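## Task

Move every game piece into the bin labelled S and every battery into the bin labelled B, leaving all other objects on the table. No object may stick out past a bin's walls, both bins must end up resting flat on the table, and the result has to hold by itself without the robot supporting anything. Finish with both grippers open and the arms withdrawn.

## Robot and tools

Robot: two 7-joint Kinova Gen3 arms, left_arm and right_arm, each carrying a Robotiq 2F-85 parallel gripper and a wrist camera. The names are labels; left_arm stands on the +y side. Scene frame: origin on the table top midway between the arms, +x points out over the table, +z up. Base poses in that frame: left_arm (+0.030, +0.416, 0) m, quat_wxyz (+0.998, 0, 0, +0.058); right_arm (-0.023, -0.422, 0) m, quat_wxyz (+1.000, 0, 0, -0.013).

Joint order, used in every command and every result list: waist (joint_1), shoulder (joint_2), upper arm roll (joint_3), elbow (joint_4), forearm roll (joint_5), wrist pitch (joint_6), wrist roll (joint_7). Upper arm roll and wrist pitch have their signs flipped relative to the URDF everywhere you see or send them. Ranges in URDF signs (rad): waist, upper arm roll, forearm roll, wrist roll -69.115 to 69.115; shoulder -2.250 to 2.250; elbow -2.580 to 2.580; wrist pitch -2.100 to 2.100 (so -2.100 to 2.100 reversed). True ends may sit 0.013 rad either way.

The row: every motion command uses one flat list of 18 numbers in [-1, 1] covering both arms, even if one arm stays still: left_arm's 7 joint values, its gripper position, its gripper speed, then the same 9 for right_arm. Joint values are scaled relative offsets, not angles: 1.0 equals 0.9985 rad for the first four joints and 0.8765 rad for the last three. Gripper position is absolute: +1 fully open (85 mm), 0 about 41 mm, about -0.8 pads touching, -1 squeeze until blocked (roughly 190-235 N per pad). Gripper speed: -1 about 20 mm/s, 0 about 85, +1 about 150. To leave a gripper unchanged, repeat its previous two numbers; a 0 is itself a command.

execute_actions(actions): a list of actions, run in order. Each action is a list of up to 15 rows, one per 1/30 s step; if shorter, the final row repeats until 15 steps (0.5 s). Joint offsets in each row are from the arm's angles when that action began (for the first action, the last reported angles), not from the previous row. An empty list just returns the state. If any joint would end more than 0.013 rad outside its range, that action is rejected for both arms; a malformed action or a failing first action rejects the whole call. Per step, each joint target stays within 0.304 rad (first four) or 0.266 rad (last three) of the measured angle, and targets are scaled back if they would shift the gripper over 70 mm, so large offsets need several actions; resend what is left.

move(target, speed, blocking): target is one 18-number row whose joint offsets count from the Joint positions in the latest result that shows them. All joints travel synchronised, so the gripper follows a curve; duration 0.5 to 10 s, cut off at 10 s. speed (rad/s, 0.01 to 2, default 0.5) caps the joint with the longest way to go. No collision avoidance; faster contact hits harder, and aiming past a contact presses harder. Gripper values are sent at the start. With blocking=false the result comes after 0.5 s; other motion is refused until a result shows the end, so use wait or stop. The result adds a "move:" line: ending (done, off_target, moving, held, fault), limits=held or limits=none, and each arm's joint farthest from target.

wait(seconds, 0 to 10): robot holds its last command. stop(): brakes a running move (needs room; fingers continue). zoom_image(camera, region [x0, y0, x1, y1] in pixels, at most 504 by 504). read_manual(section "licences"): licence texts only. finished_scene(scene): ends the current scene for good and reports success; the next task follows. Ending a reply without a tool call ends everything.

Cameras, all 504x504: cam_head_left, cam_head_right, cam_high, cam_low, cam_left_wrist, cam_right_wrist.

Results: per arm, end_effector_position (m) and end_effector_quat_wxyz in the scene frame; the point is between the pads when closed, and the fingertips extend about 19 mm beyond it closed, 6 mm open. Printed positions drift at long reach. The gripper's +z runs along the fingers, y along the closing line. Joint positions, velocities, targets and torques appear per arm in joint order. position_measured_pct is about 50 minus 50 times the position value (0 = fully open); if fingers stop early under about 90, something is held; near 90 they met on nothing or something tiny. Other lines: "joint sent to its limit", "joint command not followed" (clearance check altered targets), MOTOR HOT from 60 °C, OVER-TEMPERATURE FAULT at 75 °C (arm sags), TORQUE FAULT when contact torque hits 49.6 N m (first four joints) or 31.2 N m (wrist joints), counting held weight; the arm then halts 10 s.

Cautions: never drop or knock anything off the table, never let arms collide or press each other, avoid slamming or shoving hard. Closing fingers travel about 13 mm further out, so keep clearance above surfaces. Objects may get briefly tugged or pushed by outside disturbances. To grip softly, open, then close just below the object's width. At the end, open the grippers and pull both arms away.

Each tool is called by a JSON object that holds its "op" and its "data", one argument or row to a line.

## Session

{"op": "execute_actions", "data": {
  "actions": []
}}

Scene clock: 0.00 s.
left_arm: end_effector_position=(+0.2151, +0.4205, +0.3583) position_measured_pct=0.0 end_effector_quat_wxyz=(+0.498, +0.590, +0.596, -0.220) | right_arm: end_effector_position=(+0.5689, +0.0253, +0.2541) position_measured_pct=0.0 end_effector_quat_wxyz=(-0.265, +0.797, +0.360, +0.407)
Joint names: [waist, shoulder, upper arm roll, elbow, forearm roll, wrist pitch, wrist roll]
Joint positions: left_arm=[-0.506  0.194  0.846  2.187  0.542 -1.942  4.627] | right_arm=[-0.533  0.661  0.008  1.591 -1.72  -0.412  0.288]
Joint velocities: left_arm=[-0.     0.001  0.    -0.     0.    -0.    -0.002] | right_arm=[-0.     0.     0.    -0.     0.001 -0.    -0.   ]
Joint torques (N m, as the joint torque sensors report them, + toward a larger Joint positions number): no reading
Motor temperatures (°C, as the motors report them): left_arm=[26 33 29 28 31 33 34] | right_arm=[31 27 27 29 37 38 32]
Joint targets: left_arm=[-0.506 0.194 0.846 2.187 0.542 -1.942 4.627] | right_arm=[-0.533 0.661 0.008 1.591 -1.720 -0.412 0.288]

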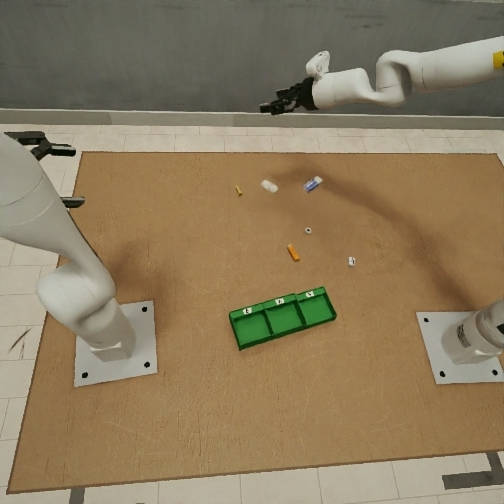

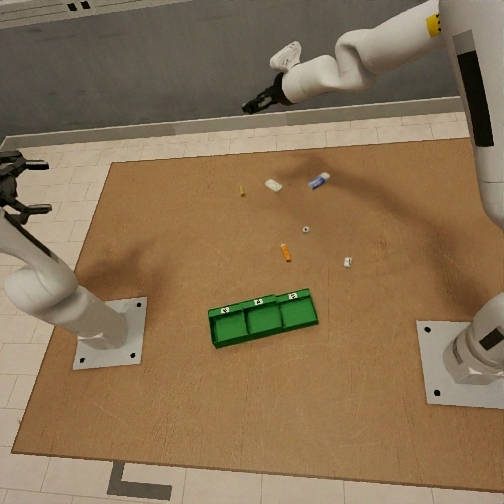

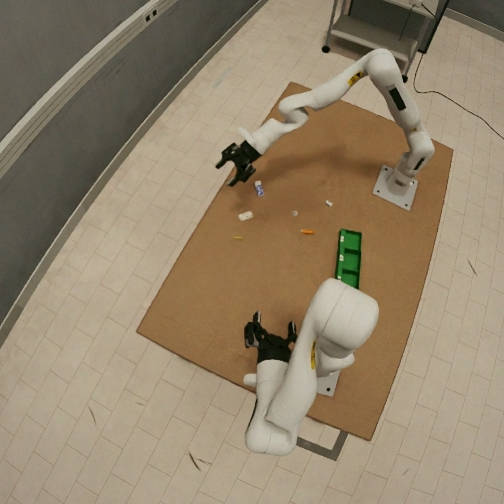

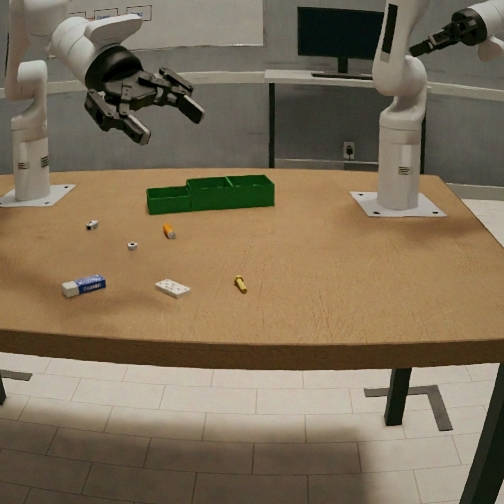

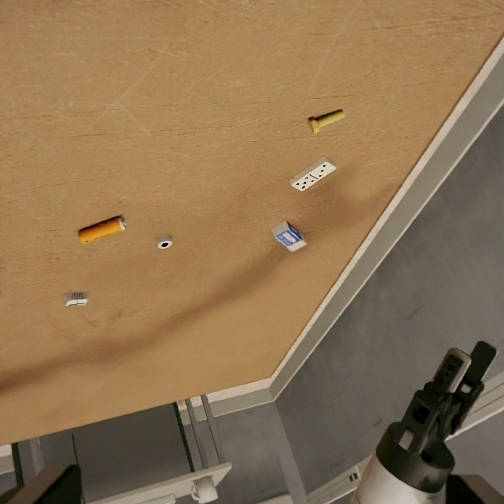

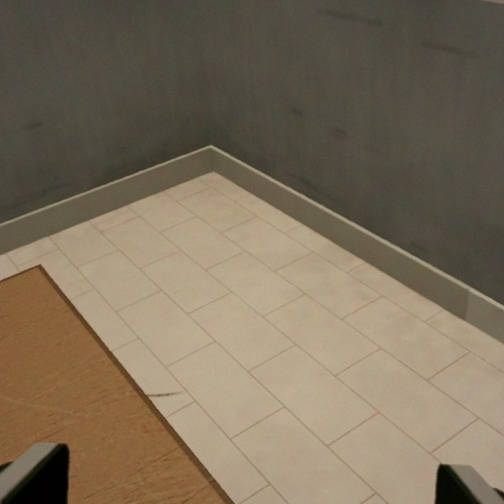

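{"op": "zoom_image", "data": {
  "camera": "cam_head_left",
  "region": [210,165,380,355]
}}

{"op": "zoom_image", "data": {
  "camera": "cam_low",
  "region": [50,165,290,305]
}}

Region (210, 165, 380, 355) of cam_head_left's 504x504 image, scaled by 2.653, with more detail than that image has; it fills the left 451 columns of this view, and the rest is white.

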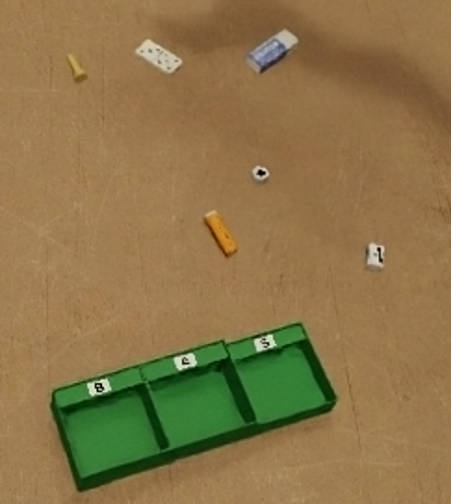

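Region (50, 165, 290, 305) of cam_low's 504x504 image, scaled by 2.100, with more detail than that image has; it fills the top 294 rows of this view, and the rest is white.

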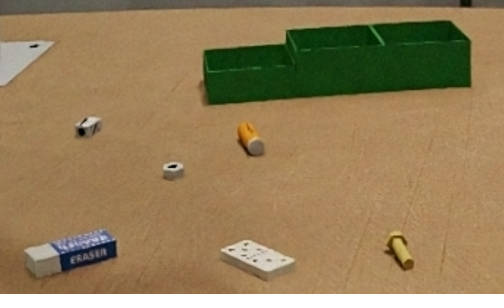

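{"op": "move", "data": {
  "target": [0.5,0.2,-0.424,-0.4,-0.309,0.413,-0.8,1,0, -0.248,-0.1,0,0.046,0.981,-0.273,0.449,1,0],
  "speed": 1.2
}}

{"op": "move", "data": {
  "target": [0.3,0.2,-0.424,-0.4,-0.309,0.2,-0.8,1,0, -0.248,0.008,-0.008,0.046,0.981,-0.273,0.449,0.2,0],
  "speed": 1.2
}}

{"op": "move", "data": {
  "target": [0.516,0.236,0,-0.295,0,0.213,0,0.2,0, 0,0,0,0,0,0,0,0.2,0],
  "speed": 0.8
}}

Scene clock: 28.57 s.
left_arm: end_effector_position=(+0.2904, +0.4466, +0.2420) position_measured_pct=0.0 end_effector_quat_wxyz=(+0.215, +0.955, -0.069, -0.192) | right_arm: end_effector_position=(+0.3339, +0.0823, +0.2119) position_measured_pct=0.0 end_effector_quat_wxyz=(-0.131, +0.348, +0.878, +0.301)
Joint names: [waist, shoulder, upper arm roll, elbow, forearm roll, wrist pitch, wrist roll]
Joint positions: left_arm=[-0.007  0.394  0.423  1.787  0.272 -1.58   3.926] | right_arm=[-0.78   0.561  0.008  1.637 -0.86  -0.651  0.682]
Joint velocities: left_arm=[ 0.003  0.002 -0.001  0.     0.    -0.    -0.   ] | right_arm=[-0.001 -0.002  0.     0.    -0.001  0.001  0.   ]
Joint torques (N m, as the joint torque sensors report them, + toward a larger Joint positions number): left_arm=[  0.31 -13.84   0.85  -5.35   0.07  -1.81  -0.3 ] | right_arm=[ -0.14 -20.26   1.01  -7.85  -1.17  -0.11  -0.41]
Motor temperatures (°C, as the motors report them): left_arm=[26 33 29 28 31 33 34] | right_arm=[31 28 27 29 37 38 32]
Joint targets: left_arm=[-0.007 0.394 0.423 1.787 0.272 -1.580 3.926] | right_arm=[-0.780 0.561 0.008 1.637 -0.860 -0.651 0.682]
move: done; limits=none; left_arm: farthest joint: the waist, 0.000 radians from its target (0.499 radians at the start); right_arm: farthest joint: the waist, 0.000 radians from its target (0.248 radians at the start)

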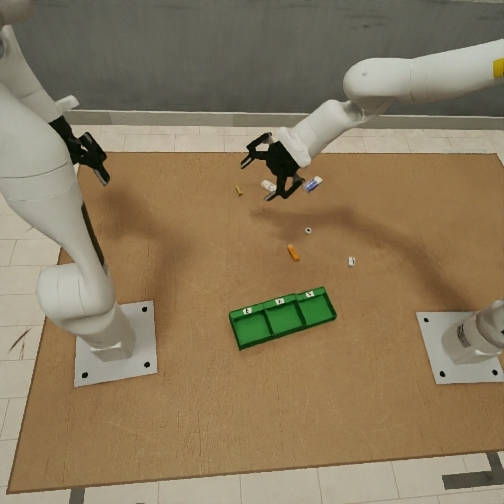

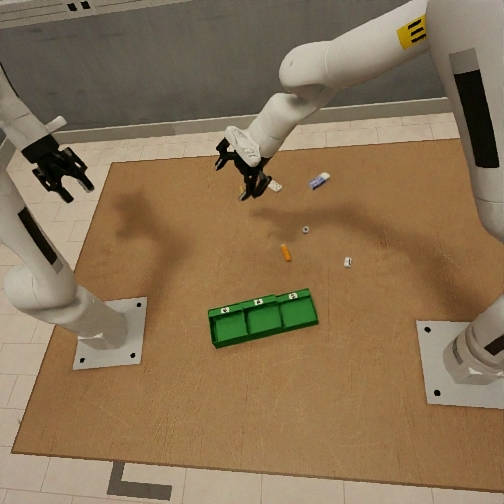

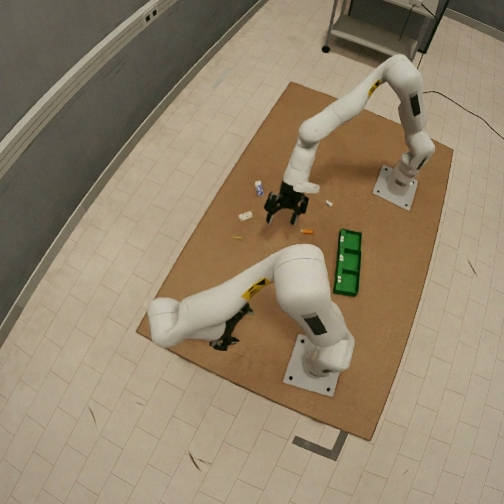

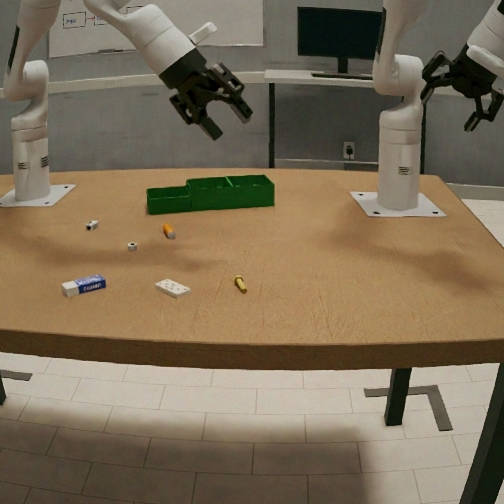

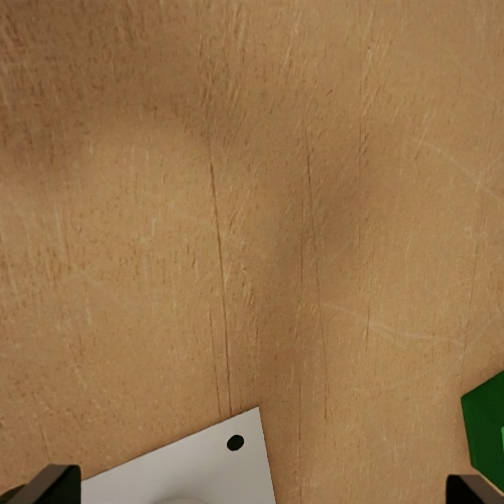

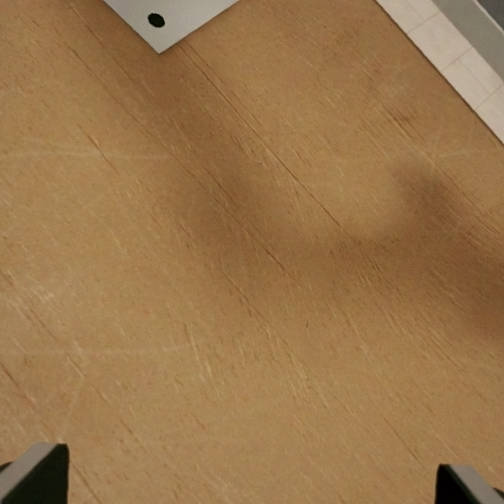

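Scene clock: 29.97 s.
left_arm: end_effector_position=(+0.4670, +0.3122, +0.2061) position_measured_pct=0.0 end_effector_quat_wxyz=(-0.075, -0.668, +0.734, +0.096) | right_arm: end_effector_position=(+0.2510, -0.0386, +0.1300) position_measured_pct=40.1 end_effector_quat_wxyz=(-0.001, -0.250, +0.968, -0.000)
Joint names: [waist, shoulder, upper arm roll, elbow, forearm roll, wrist pitch, wrist roll]
Joint positions: left_arm=[ 0.292  0.593 -0.001  1.388  0.001 -1.404  3.225] | right_arm=[-1.028  0.569  0.     1.683 -0.    -0.89   1.076]
Joint velocities: left_arm=[ 0.001  0.003 -0.001 -0.    -0.    -0.     0.   ] | right_arm=[-0.002  0.    -0.    -0.001  0.001 -0.001  0.   ]
Joint torques (N m, as the joint torque sensors report them, + toward a larger Joint positions number): left_arm=[  0.09 -18.84  -0.38  -7.04  -0.23  -0.94  -0.25] | right_arm=[  0.25 -18.95   0.07  -6.34   0.    -0.22  -0.43]
Motor temperatures (°C, as the motors report them): left_arm=[26 33 29 28 31 33 34] | right_arm=[31 28 27 29 37 38 32]
Joint targets: left_arm=[0.292 0.594 -0.001 1.388 0.001 -1.404 3.225] | right_arm=[-1.028 0.569 0.000 1.683 -0.000 -0.890 1.076]
move: done; limits=none; left_arm: farthest joint: the waist, 0.000 radians from its target (0.300 radians at the start); right_arm: farthest joint: the waist, 0.000 radians from its target (0.247 radians at the start)

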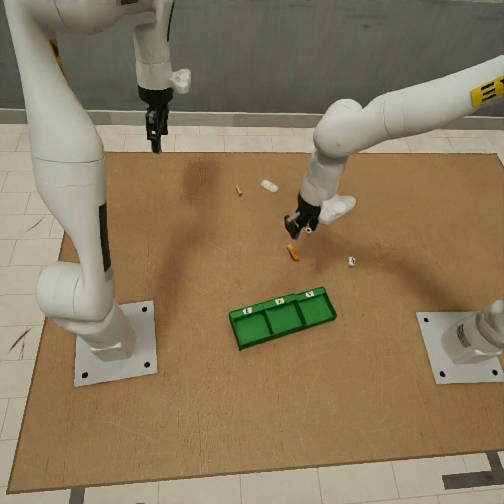

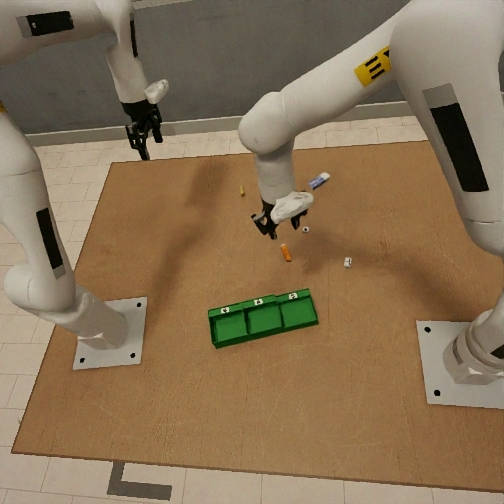

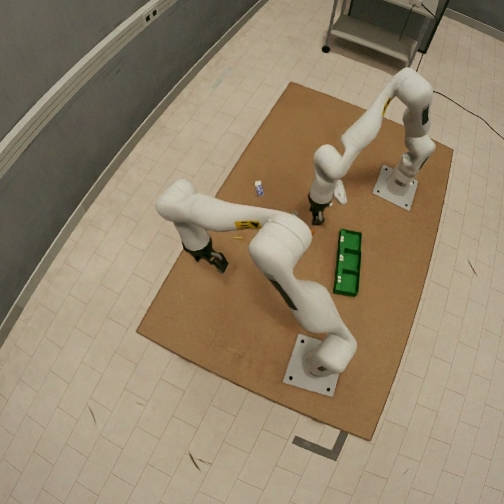

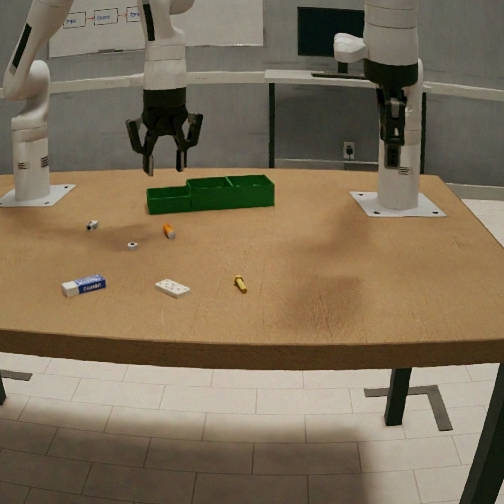

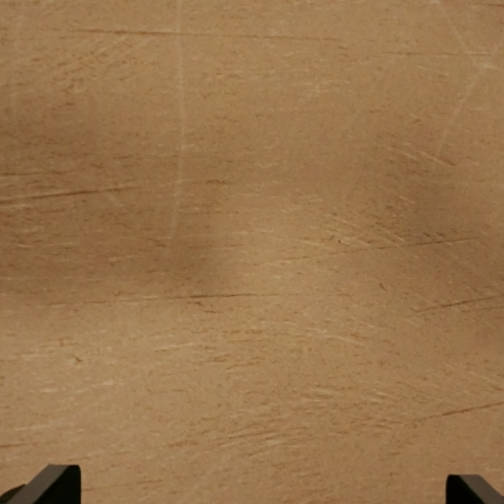

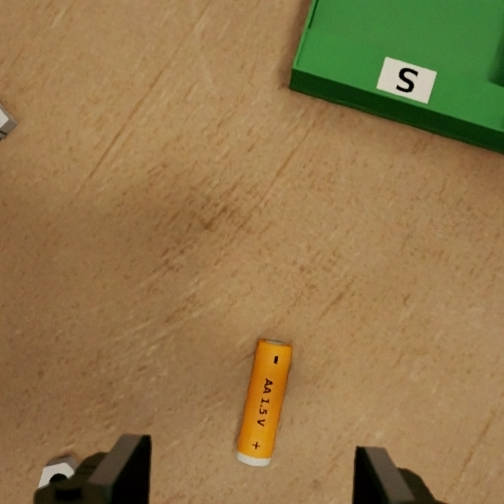

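Scene clock: 31.33 s.
left_arm: end_effector_position=(+0.4806, +0.0100, +0.1496) position_measured_pct=40.1 end_effector_quat_wxyz=(-0.000, -0.463, +0.887, -0.001) | right_arm: end_effector_position=(+0.2511, -0.0386, +0.1300) position_measured_pct=40.1 end_effector_quat_wxyz=(-0.001, -0.250, +0.968, -0.000)
Joint names: [waist, shoulder, upper arm roll, elbow, forearm roll, wrist pitch, wrist roll]
Joint positions: left_arm=[ 0.807  0.829 -0.001  1.093  0.001 -1.218  3.225] | right_arm=[-1.028  0.569  0.     1.683 -0.    -0.89   1.076]
Joint velocities: left_arm=[ 0.003  0.001 -0.001 -0.001  0.001  0.001 -0.002] | right_arm=[ 0.     0.    -0.    -0.001  0.     0.    -0.   ]
Joint torques (N m, as the joint torque sensors report them, + toward a larger Joint positions number): left_arm=[  0.11 -23.6   -0.51  -7.81  -0.1   -0.26  -0.26] | right_arm=[  0.05 -18.72   0.05  -6.22  -0.04  -0.34  -0.38]
Motor temperatures (°C, as the motors report them): left_arm=[26 33 29 28 31 33 34] | right_arm=[31 28 27 29 37 38 32]
Joint targets: left_arm=[0.808 0.829 -0.001 1.093 0.001 -1.218 3.225] | right_arm=[-1.028 0.569 0.000 1.683 -0.000 -0.890 1.076]
move: done; limits=none; left_arm: farthest joint: the waist, 0.000 radians from its target (0.515 radians at the start); right_arm: farthest joint: the waist, 0.000 radians from its target (0.000 radians at the start)

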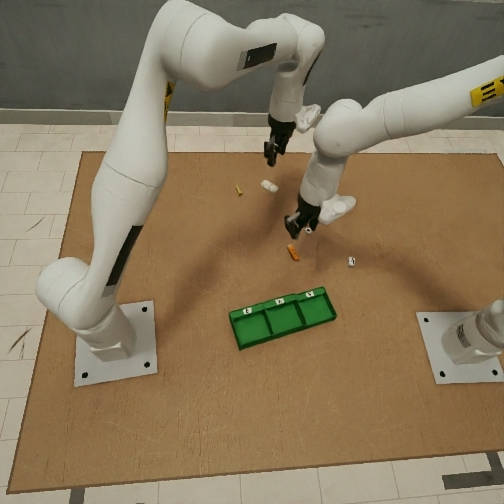

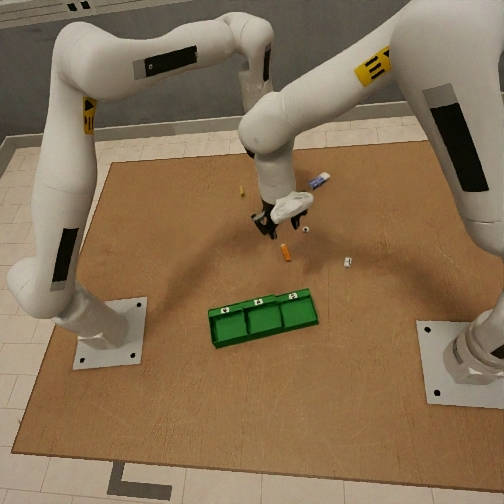

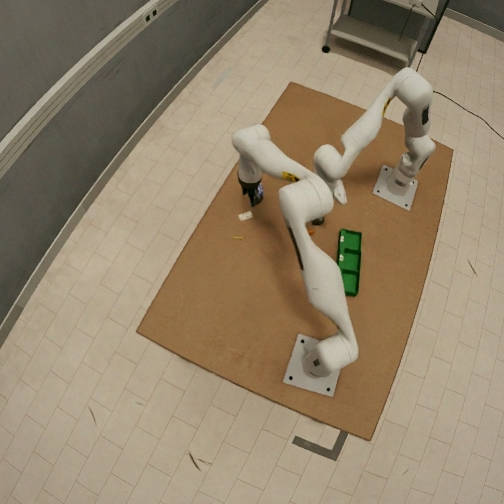

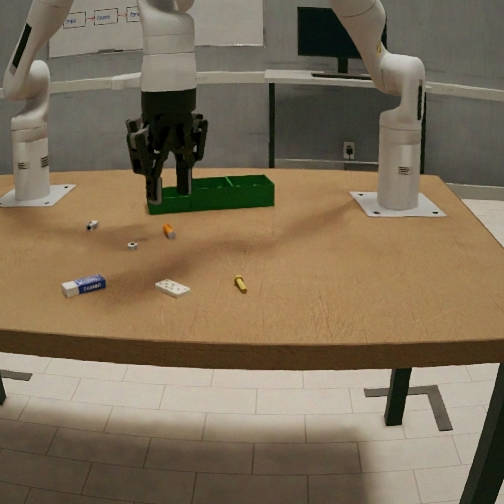

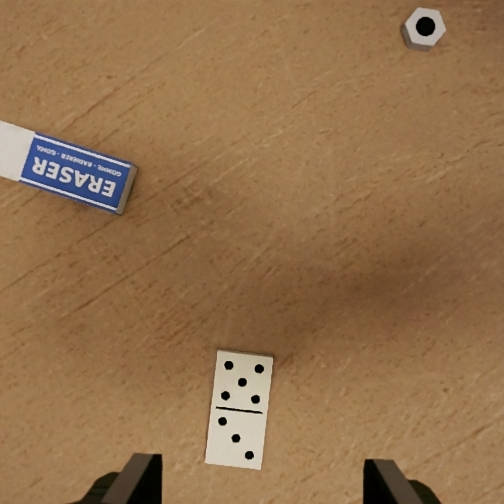

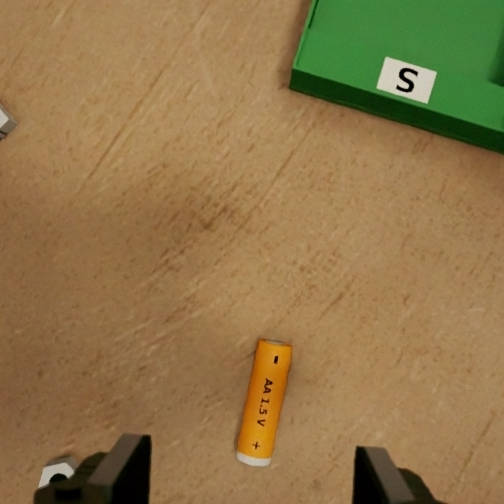

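{"op": "move", "data": {
  "target": [-0.021,0.137,0,0.062,0,0.226,-0.144,0.2,0, -0.01,0.155,0,0.06,0,0.246,-0.17,0.2,0],
  "speed": 0.5
}}

Scene clock: 42.27 s.
left_arm: end_effector_position=(+0.4957, +0.0142, +0.0486) position_measured_pct=40.1 end_effector_quat_wxyz=(-0.000, -0.416, +0.910, -0.001) | right_arm: end_effector_position=(+0.2496, -0.0321, +0.0434) position_measured_pct=40.1 end_effector_quat_wxyz=(-0.000, -0.182, +0.983, +0.000)
Joint names: [waist, shoulder, upper arm roll, elbow, forearm roll, wrist pitch, wrist roll]
Joint positions: left_arm=[ 0.786  0.965 -0.001  1.155  0.001 -1.02   3.098] | right_arm=[-1.038  0.724  0.     1.743 -0.    -0.675  0.927]
Joint velocities: left_arm=[-0.001  0.001  0.001 -0.     0.    -0.001 -0.001] | right_arm=[-0.001  0.001  0.     0.    -0.     0.001 -0.   ]
Joint torques (N m, as the joint torque sensors report them, + toward a larger Joint positions number): left_arm=[  0.15 -24.4   -0.54  -6.94  -0.07  -0.22  -0.24] | right_arm=[  0.01 -19.93   0.14  -5.02  -0.04  -0.28  -0.47]
Motor temperatures (°C, as the motors report them): left_arm=[26 33 29 28 31 33 34] | right_arm=[31 28 27 29 37 38 32]
Joint targets: left_arm=[0.786 0.966 -0.001 1.155 0.001 -1.020 3.098] | right_arm=[-1.038 0.724 0.000 1.743 -0.000 -0.675 0.927]
move: done; limits=none; left_arm: farthest joint: the waist, 0.000 radians from its target (0.022 radians at the start); right_arm: farthest joint: the waist, 0.000 radians from its target (0.010 radians at the start)

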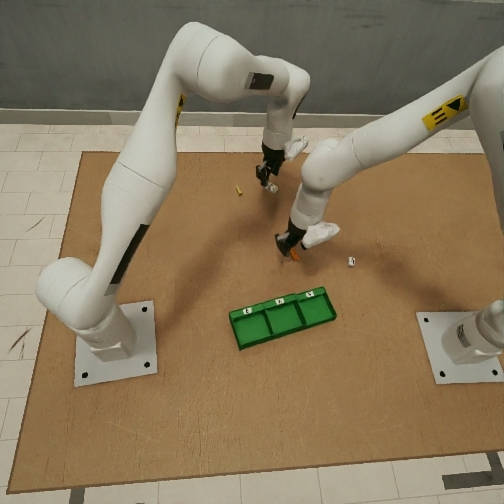

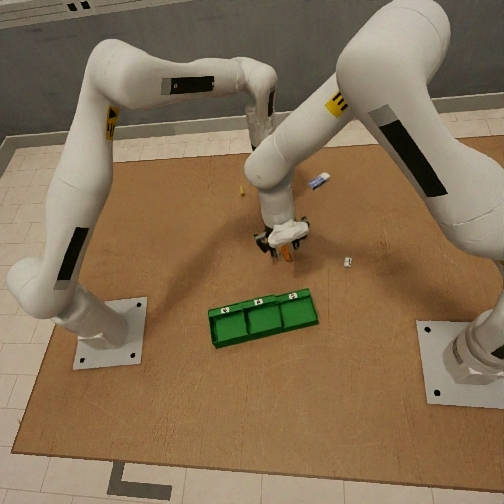

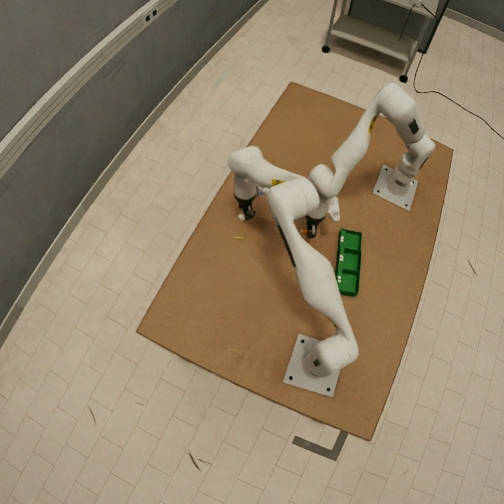

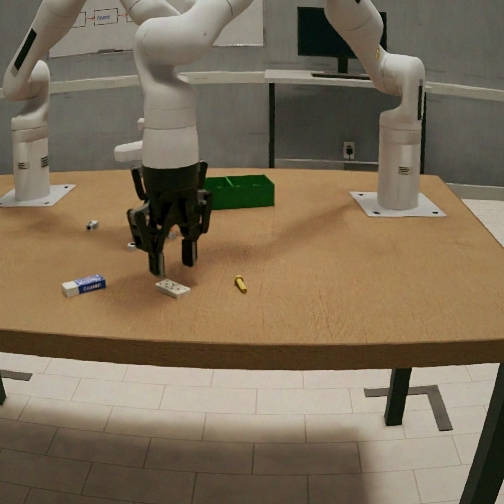

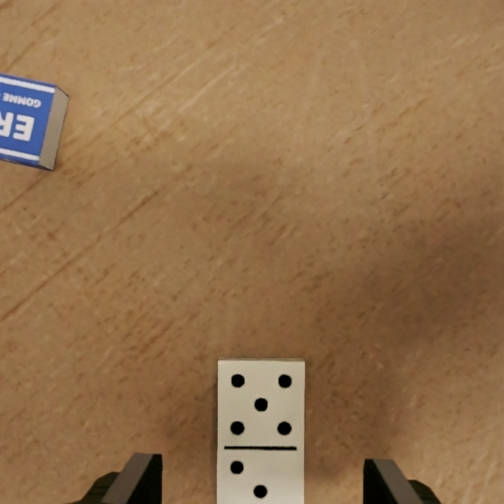

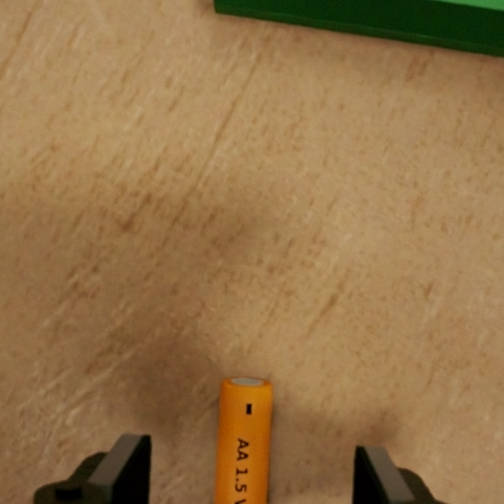

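{"op": "move", "data": {
  "target": [0,0.035,0,0.016,0,0.057,0,0.2,0, 0,0.039,0,0.015,0,0.061,0,0.2,0],
  "speed": 0.3
}}

{"op": "move", "data": {
  "target": [0,0,0,0,0,0,0,-1,0.5, 0,0,0,0,0,0,0,-1,0.5]
}}

Scene clock: 47.03 s.
left_arm: end_effector_position=(+0.4951, +0.0147, +0.0230) position_measured_pct=40.1 end_effector_quat_wxyz=(-0.001, -0.416, +0.910, -0.000) | right_arm: end_effector_position=(+0.2488, -0.0334, +0.0222) position_measured_pct=40.1 end_effector_quat_wxyz=(-0.000, -0.182, +0.983, +0.000)
Joint names: [waist, shoulder, upper arm roll, elbow, forearm roll, wrist pitch, wrist roll]
Joint positions: left_arm=[ 0.786  1.    -0.001  1.171  0.001 -0.97   3.098] | right_arm=[-1.038  0.762  0.     1.758 -0.    -0.621  0.927]
Joint velocities: left_arm=[-0.     0.003  0.    -0.001 -0.001 -0.    -0.003] | right_arm=[ 0.001  0.002  0.     0.001 -0.001  0.    -0.   ]
Joint torques (N m, as the joint torque sensors report them, + toward a larger Joint positions number): left_arm=[  0.13 -24.46  -0.43  -6.87  -0.16  -0.2   -0.22] | right_arm=[  0.06 -20.17   0.07  -4.7   -0.03  -0.3   -0.33]
Motor temperatures (°C, as the motors report them): left_arm=[26 34 29 28 31 33 34] | right_arm=[31 28 27 29 37 38 32]
Joint targets: left_arm=[0.786 1.000 -0.001 1.171 0.001 -0.970 3.098] | right_arm=[-1.038 0.762 0.000 1.758 -0.000 -0.621 0.927]
move: done; limits=none; left_arm: farthest joint: the waist, 0.000 radians from its target (0.000 radians at the start); right_arm: farthest joint: the shoulder, 0.001 radians from its target (0.039 radians at the start)

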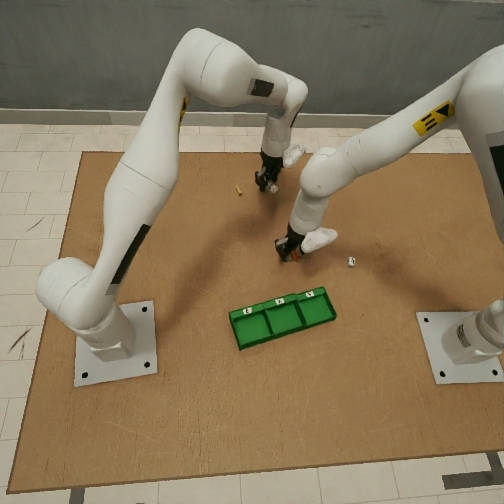

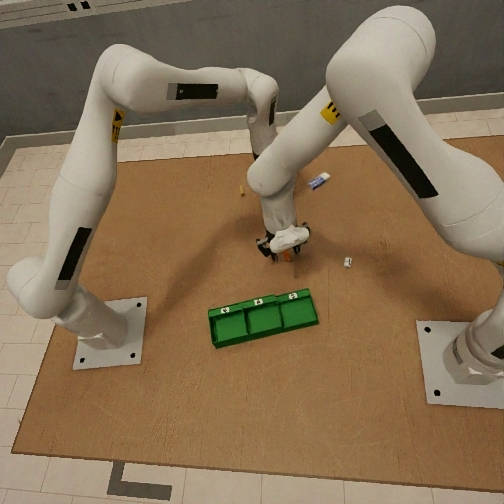

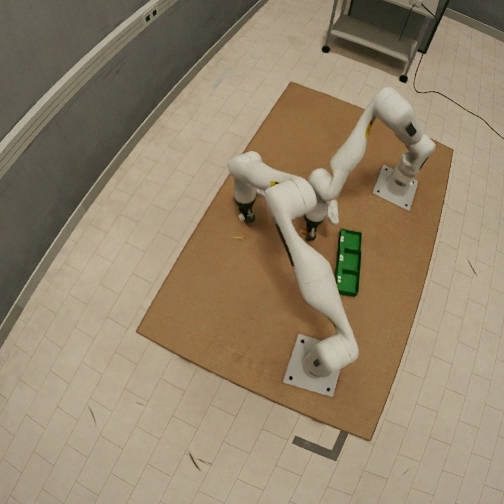

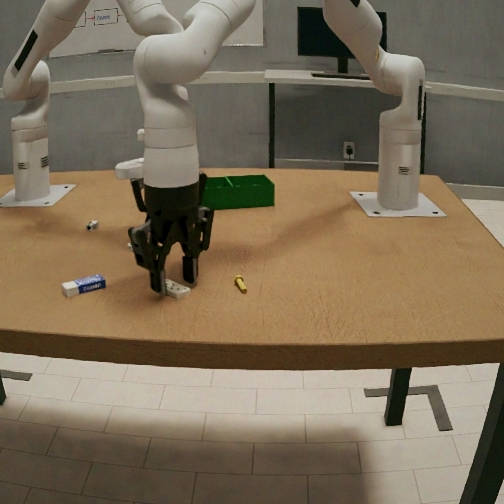

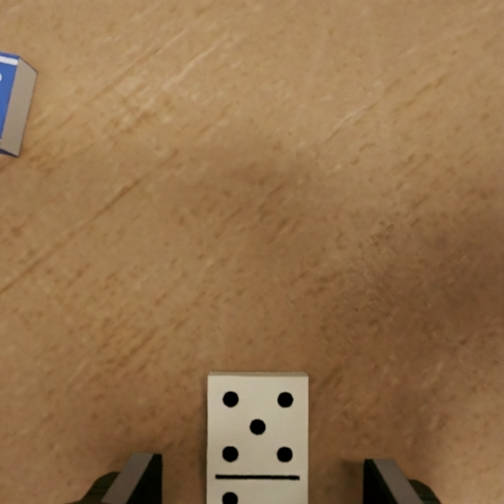

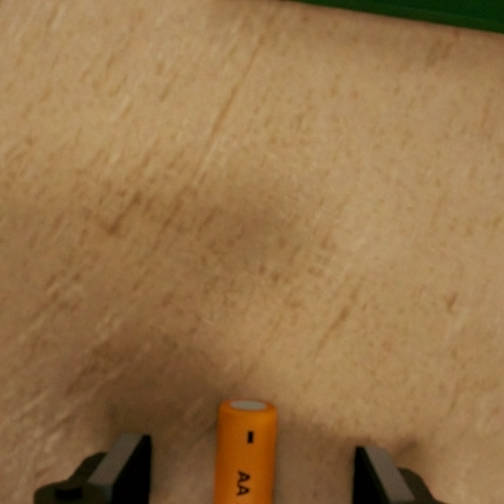

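Scene clock: 47.67 s.
left_arm: end_effector_position=(+0.4953, +0.0145, +0.0238) position_measured_pct=74.2 end_effector_quat_wxyz=(-0.000, -0.416, +0.910, -0.001) | right_arm: end_effector_position=(+0.2489, -0.0332, +0.0226) position_measured_pct=80.6 end_effector_quat_wxyz=(+0.000, -0.182, +0.983, +0.000)
Joint names: [waist, shoulder, upper arm roll, elbow, forearm roll, wrist pitch, wrist roll]
Joint positions: left_arm=[ 0.786  0.999 -0.001  1.171  0.001 -0.97   3.098] | right_arm=[-1.038  0.762  0.     1.758 -0.    -0.621  0.927]
Joint velocities: left_arm=[-0.    -0.001 -0.001  0.     0.     0.001 -0.001] | right_arm=[ 0.     0.001  0.     0.001 -0.001  0.     0.   ]
Joint torques (N m, as the joint torque sensors report them, + toward a larger Joint positions number): left_arm=[  0.15 -23.68  -0.59  -6.7   -0.15  -0.03  -0.23] | right_arm=[  0.1  -19.69   0.18  -4.65   0.06  -0.19  -0.46]
Motor temperatures (°C, as the motors report them): left_arm=[26 34 29 28 31 33 34] | right_arm=[31 28 27 29 37 38 32]
Joint targets: left_arm=[0.786 1.000 -0.001 1.171 0.001 -0.970 3.098] | right_arm=[-1.038 0.762 0.000 1.758 -0.000 -0.621 0.927]
move: done; limits=none; left_arm: farthest joint: the shoulder, 0.001 radians from its target (0.000 radians at the start); right_arm: farthest joint: the waist, 0.000 radians from its target (0.000 radians at the start)

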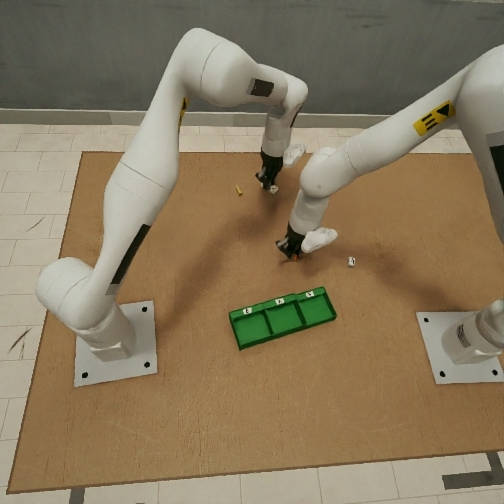

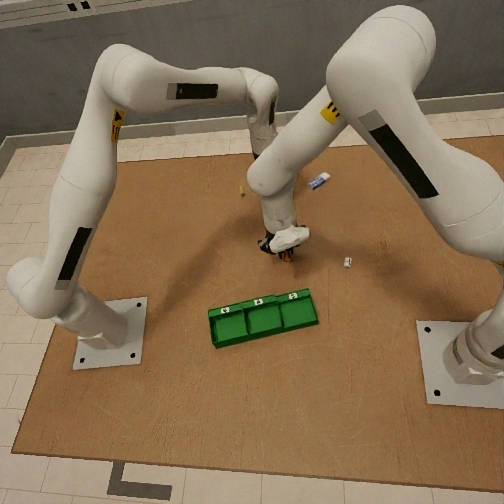

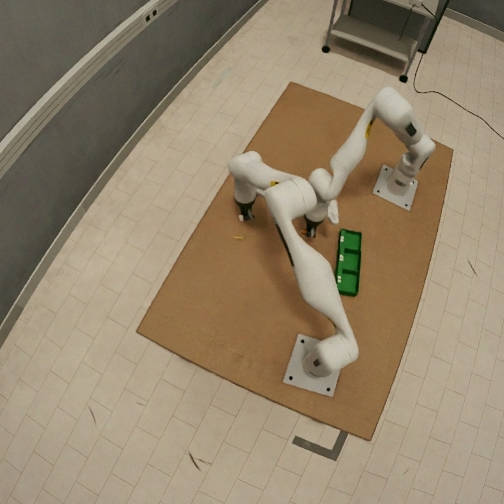

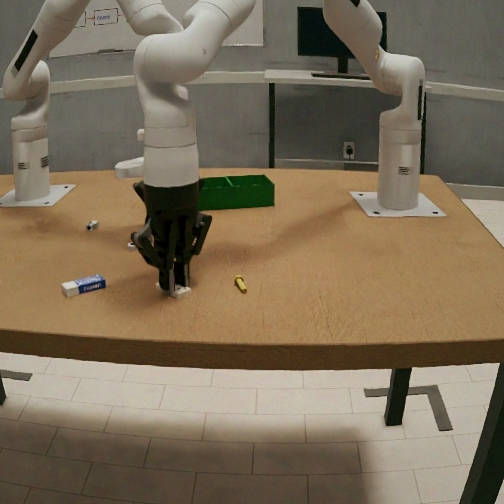

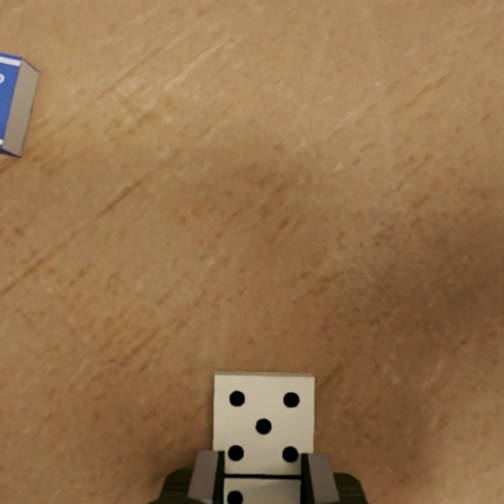

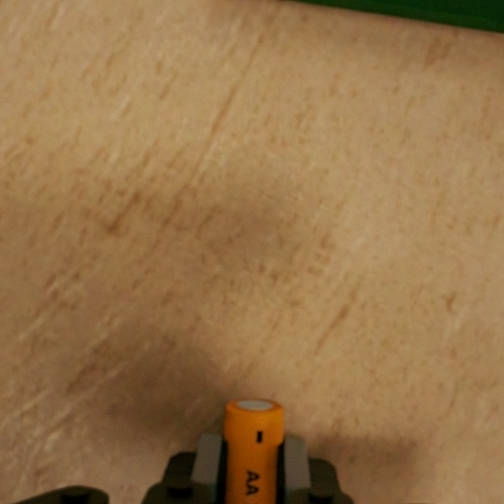

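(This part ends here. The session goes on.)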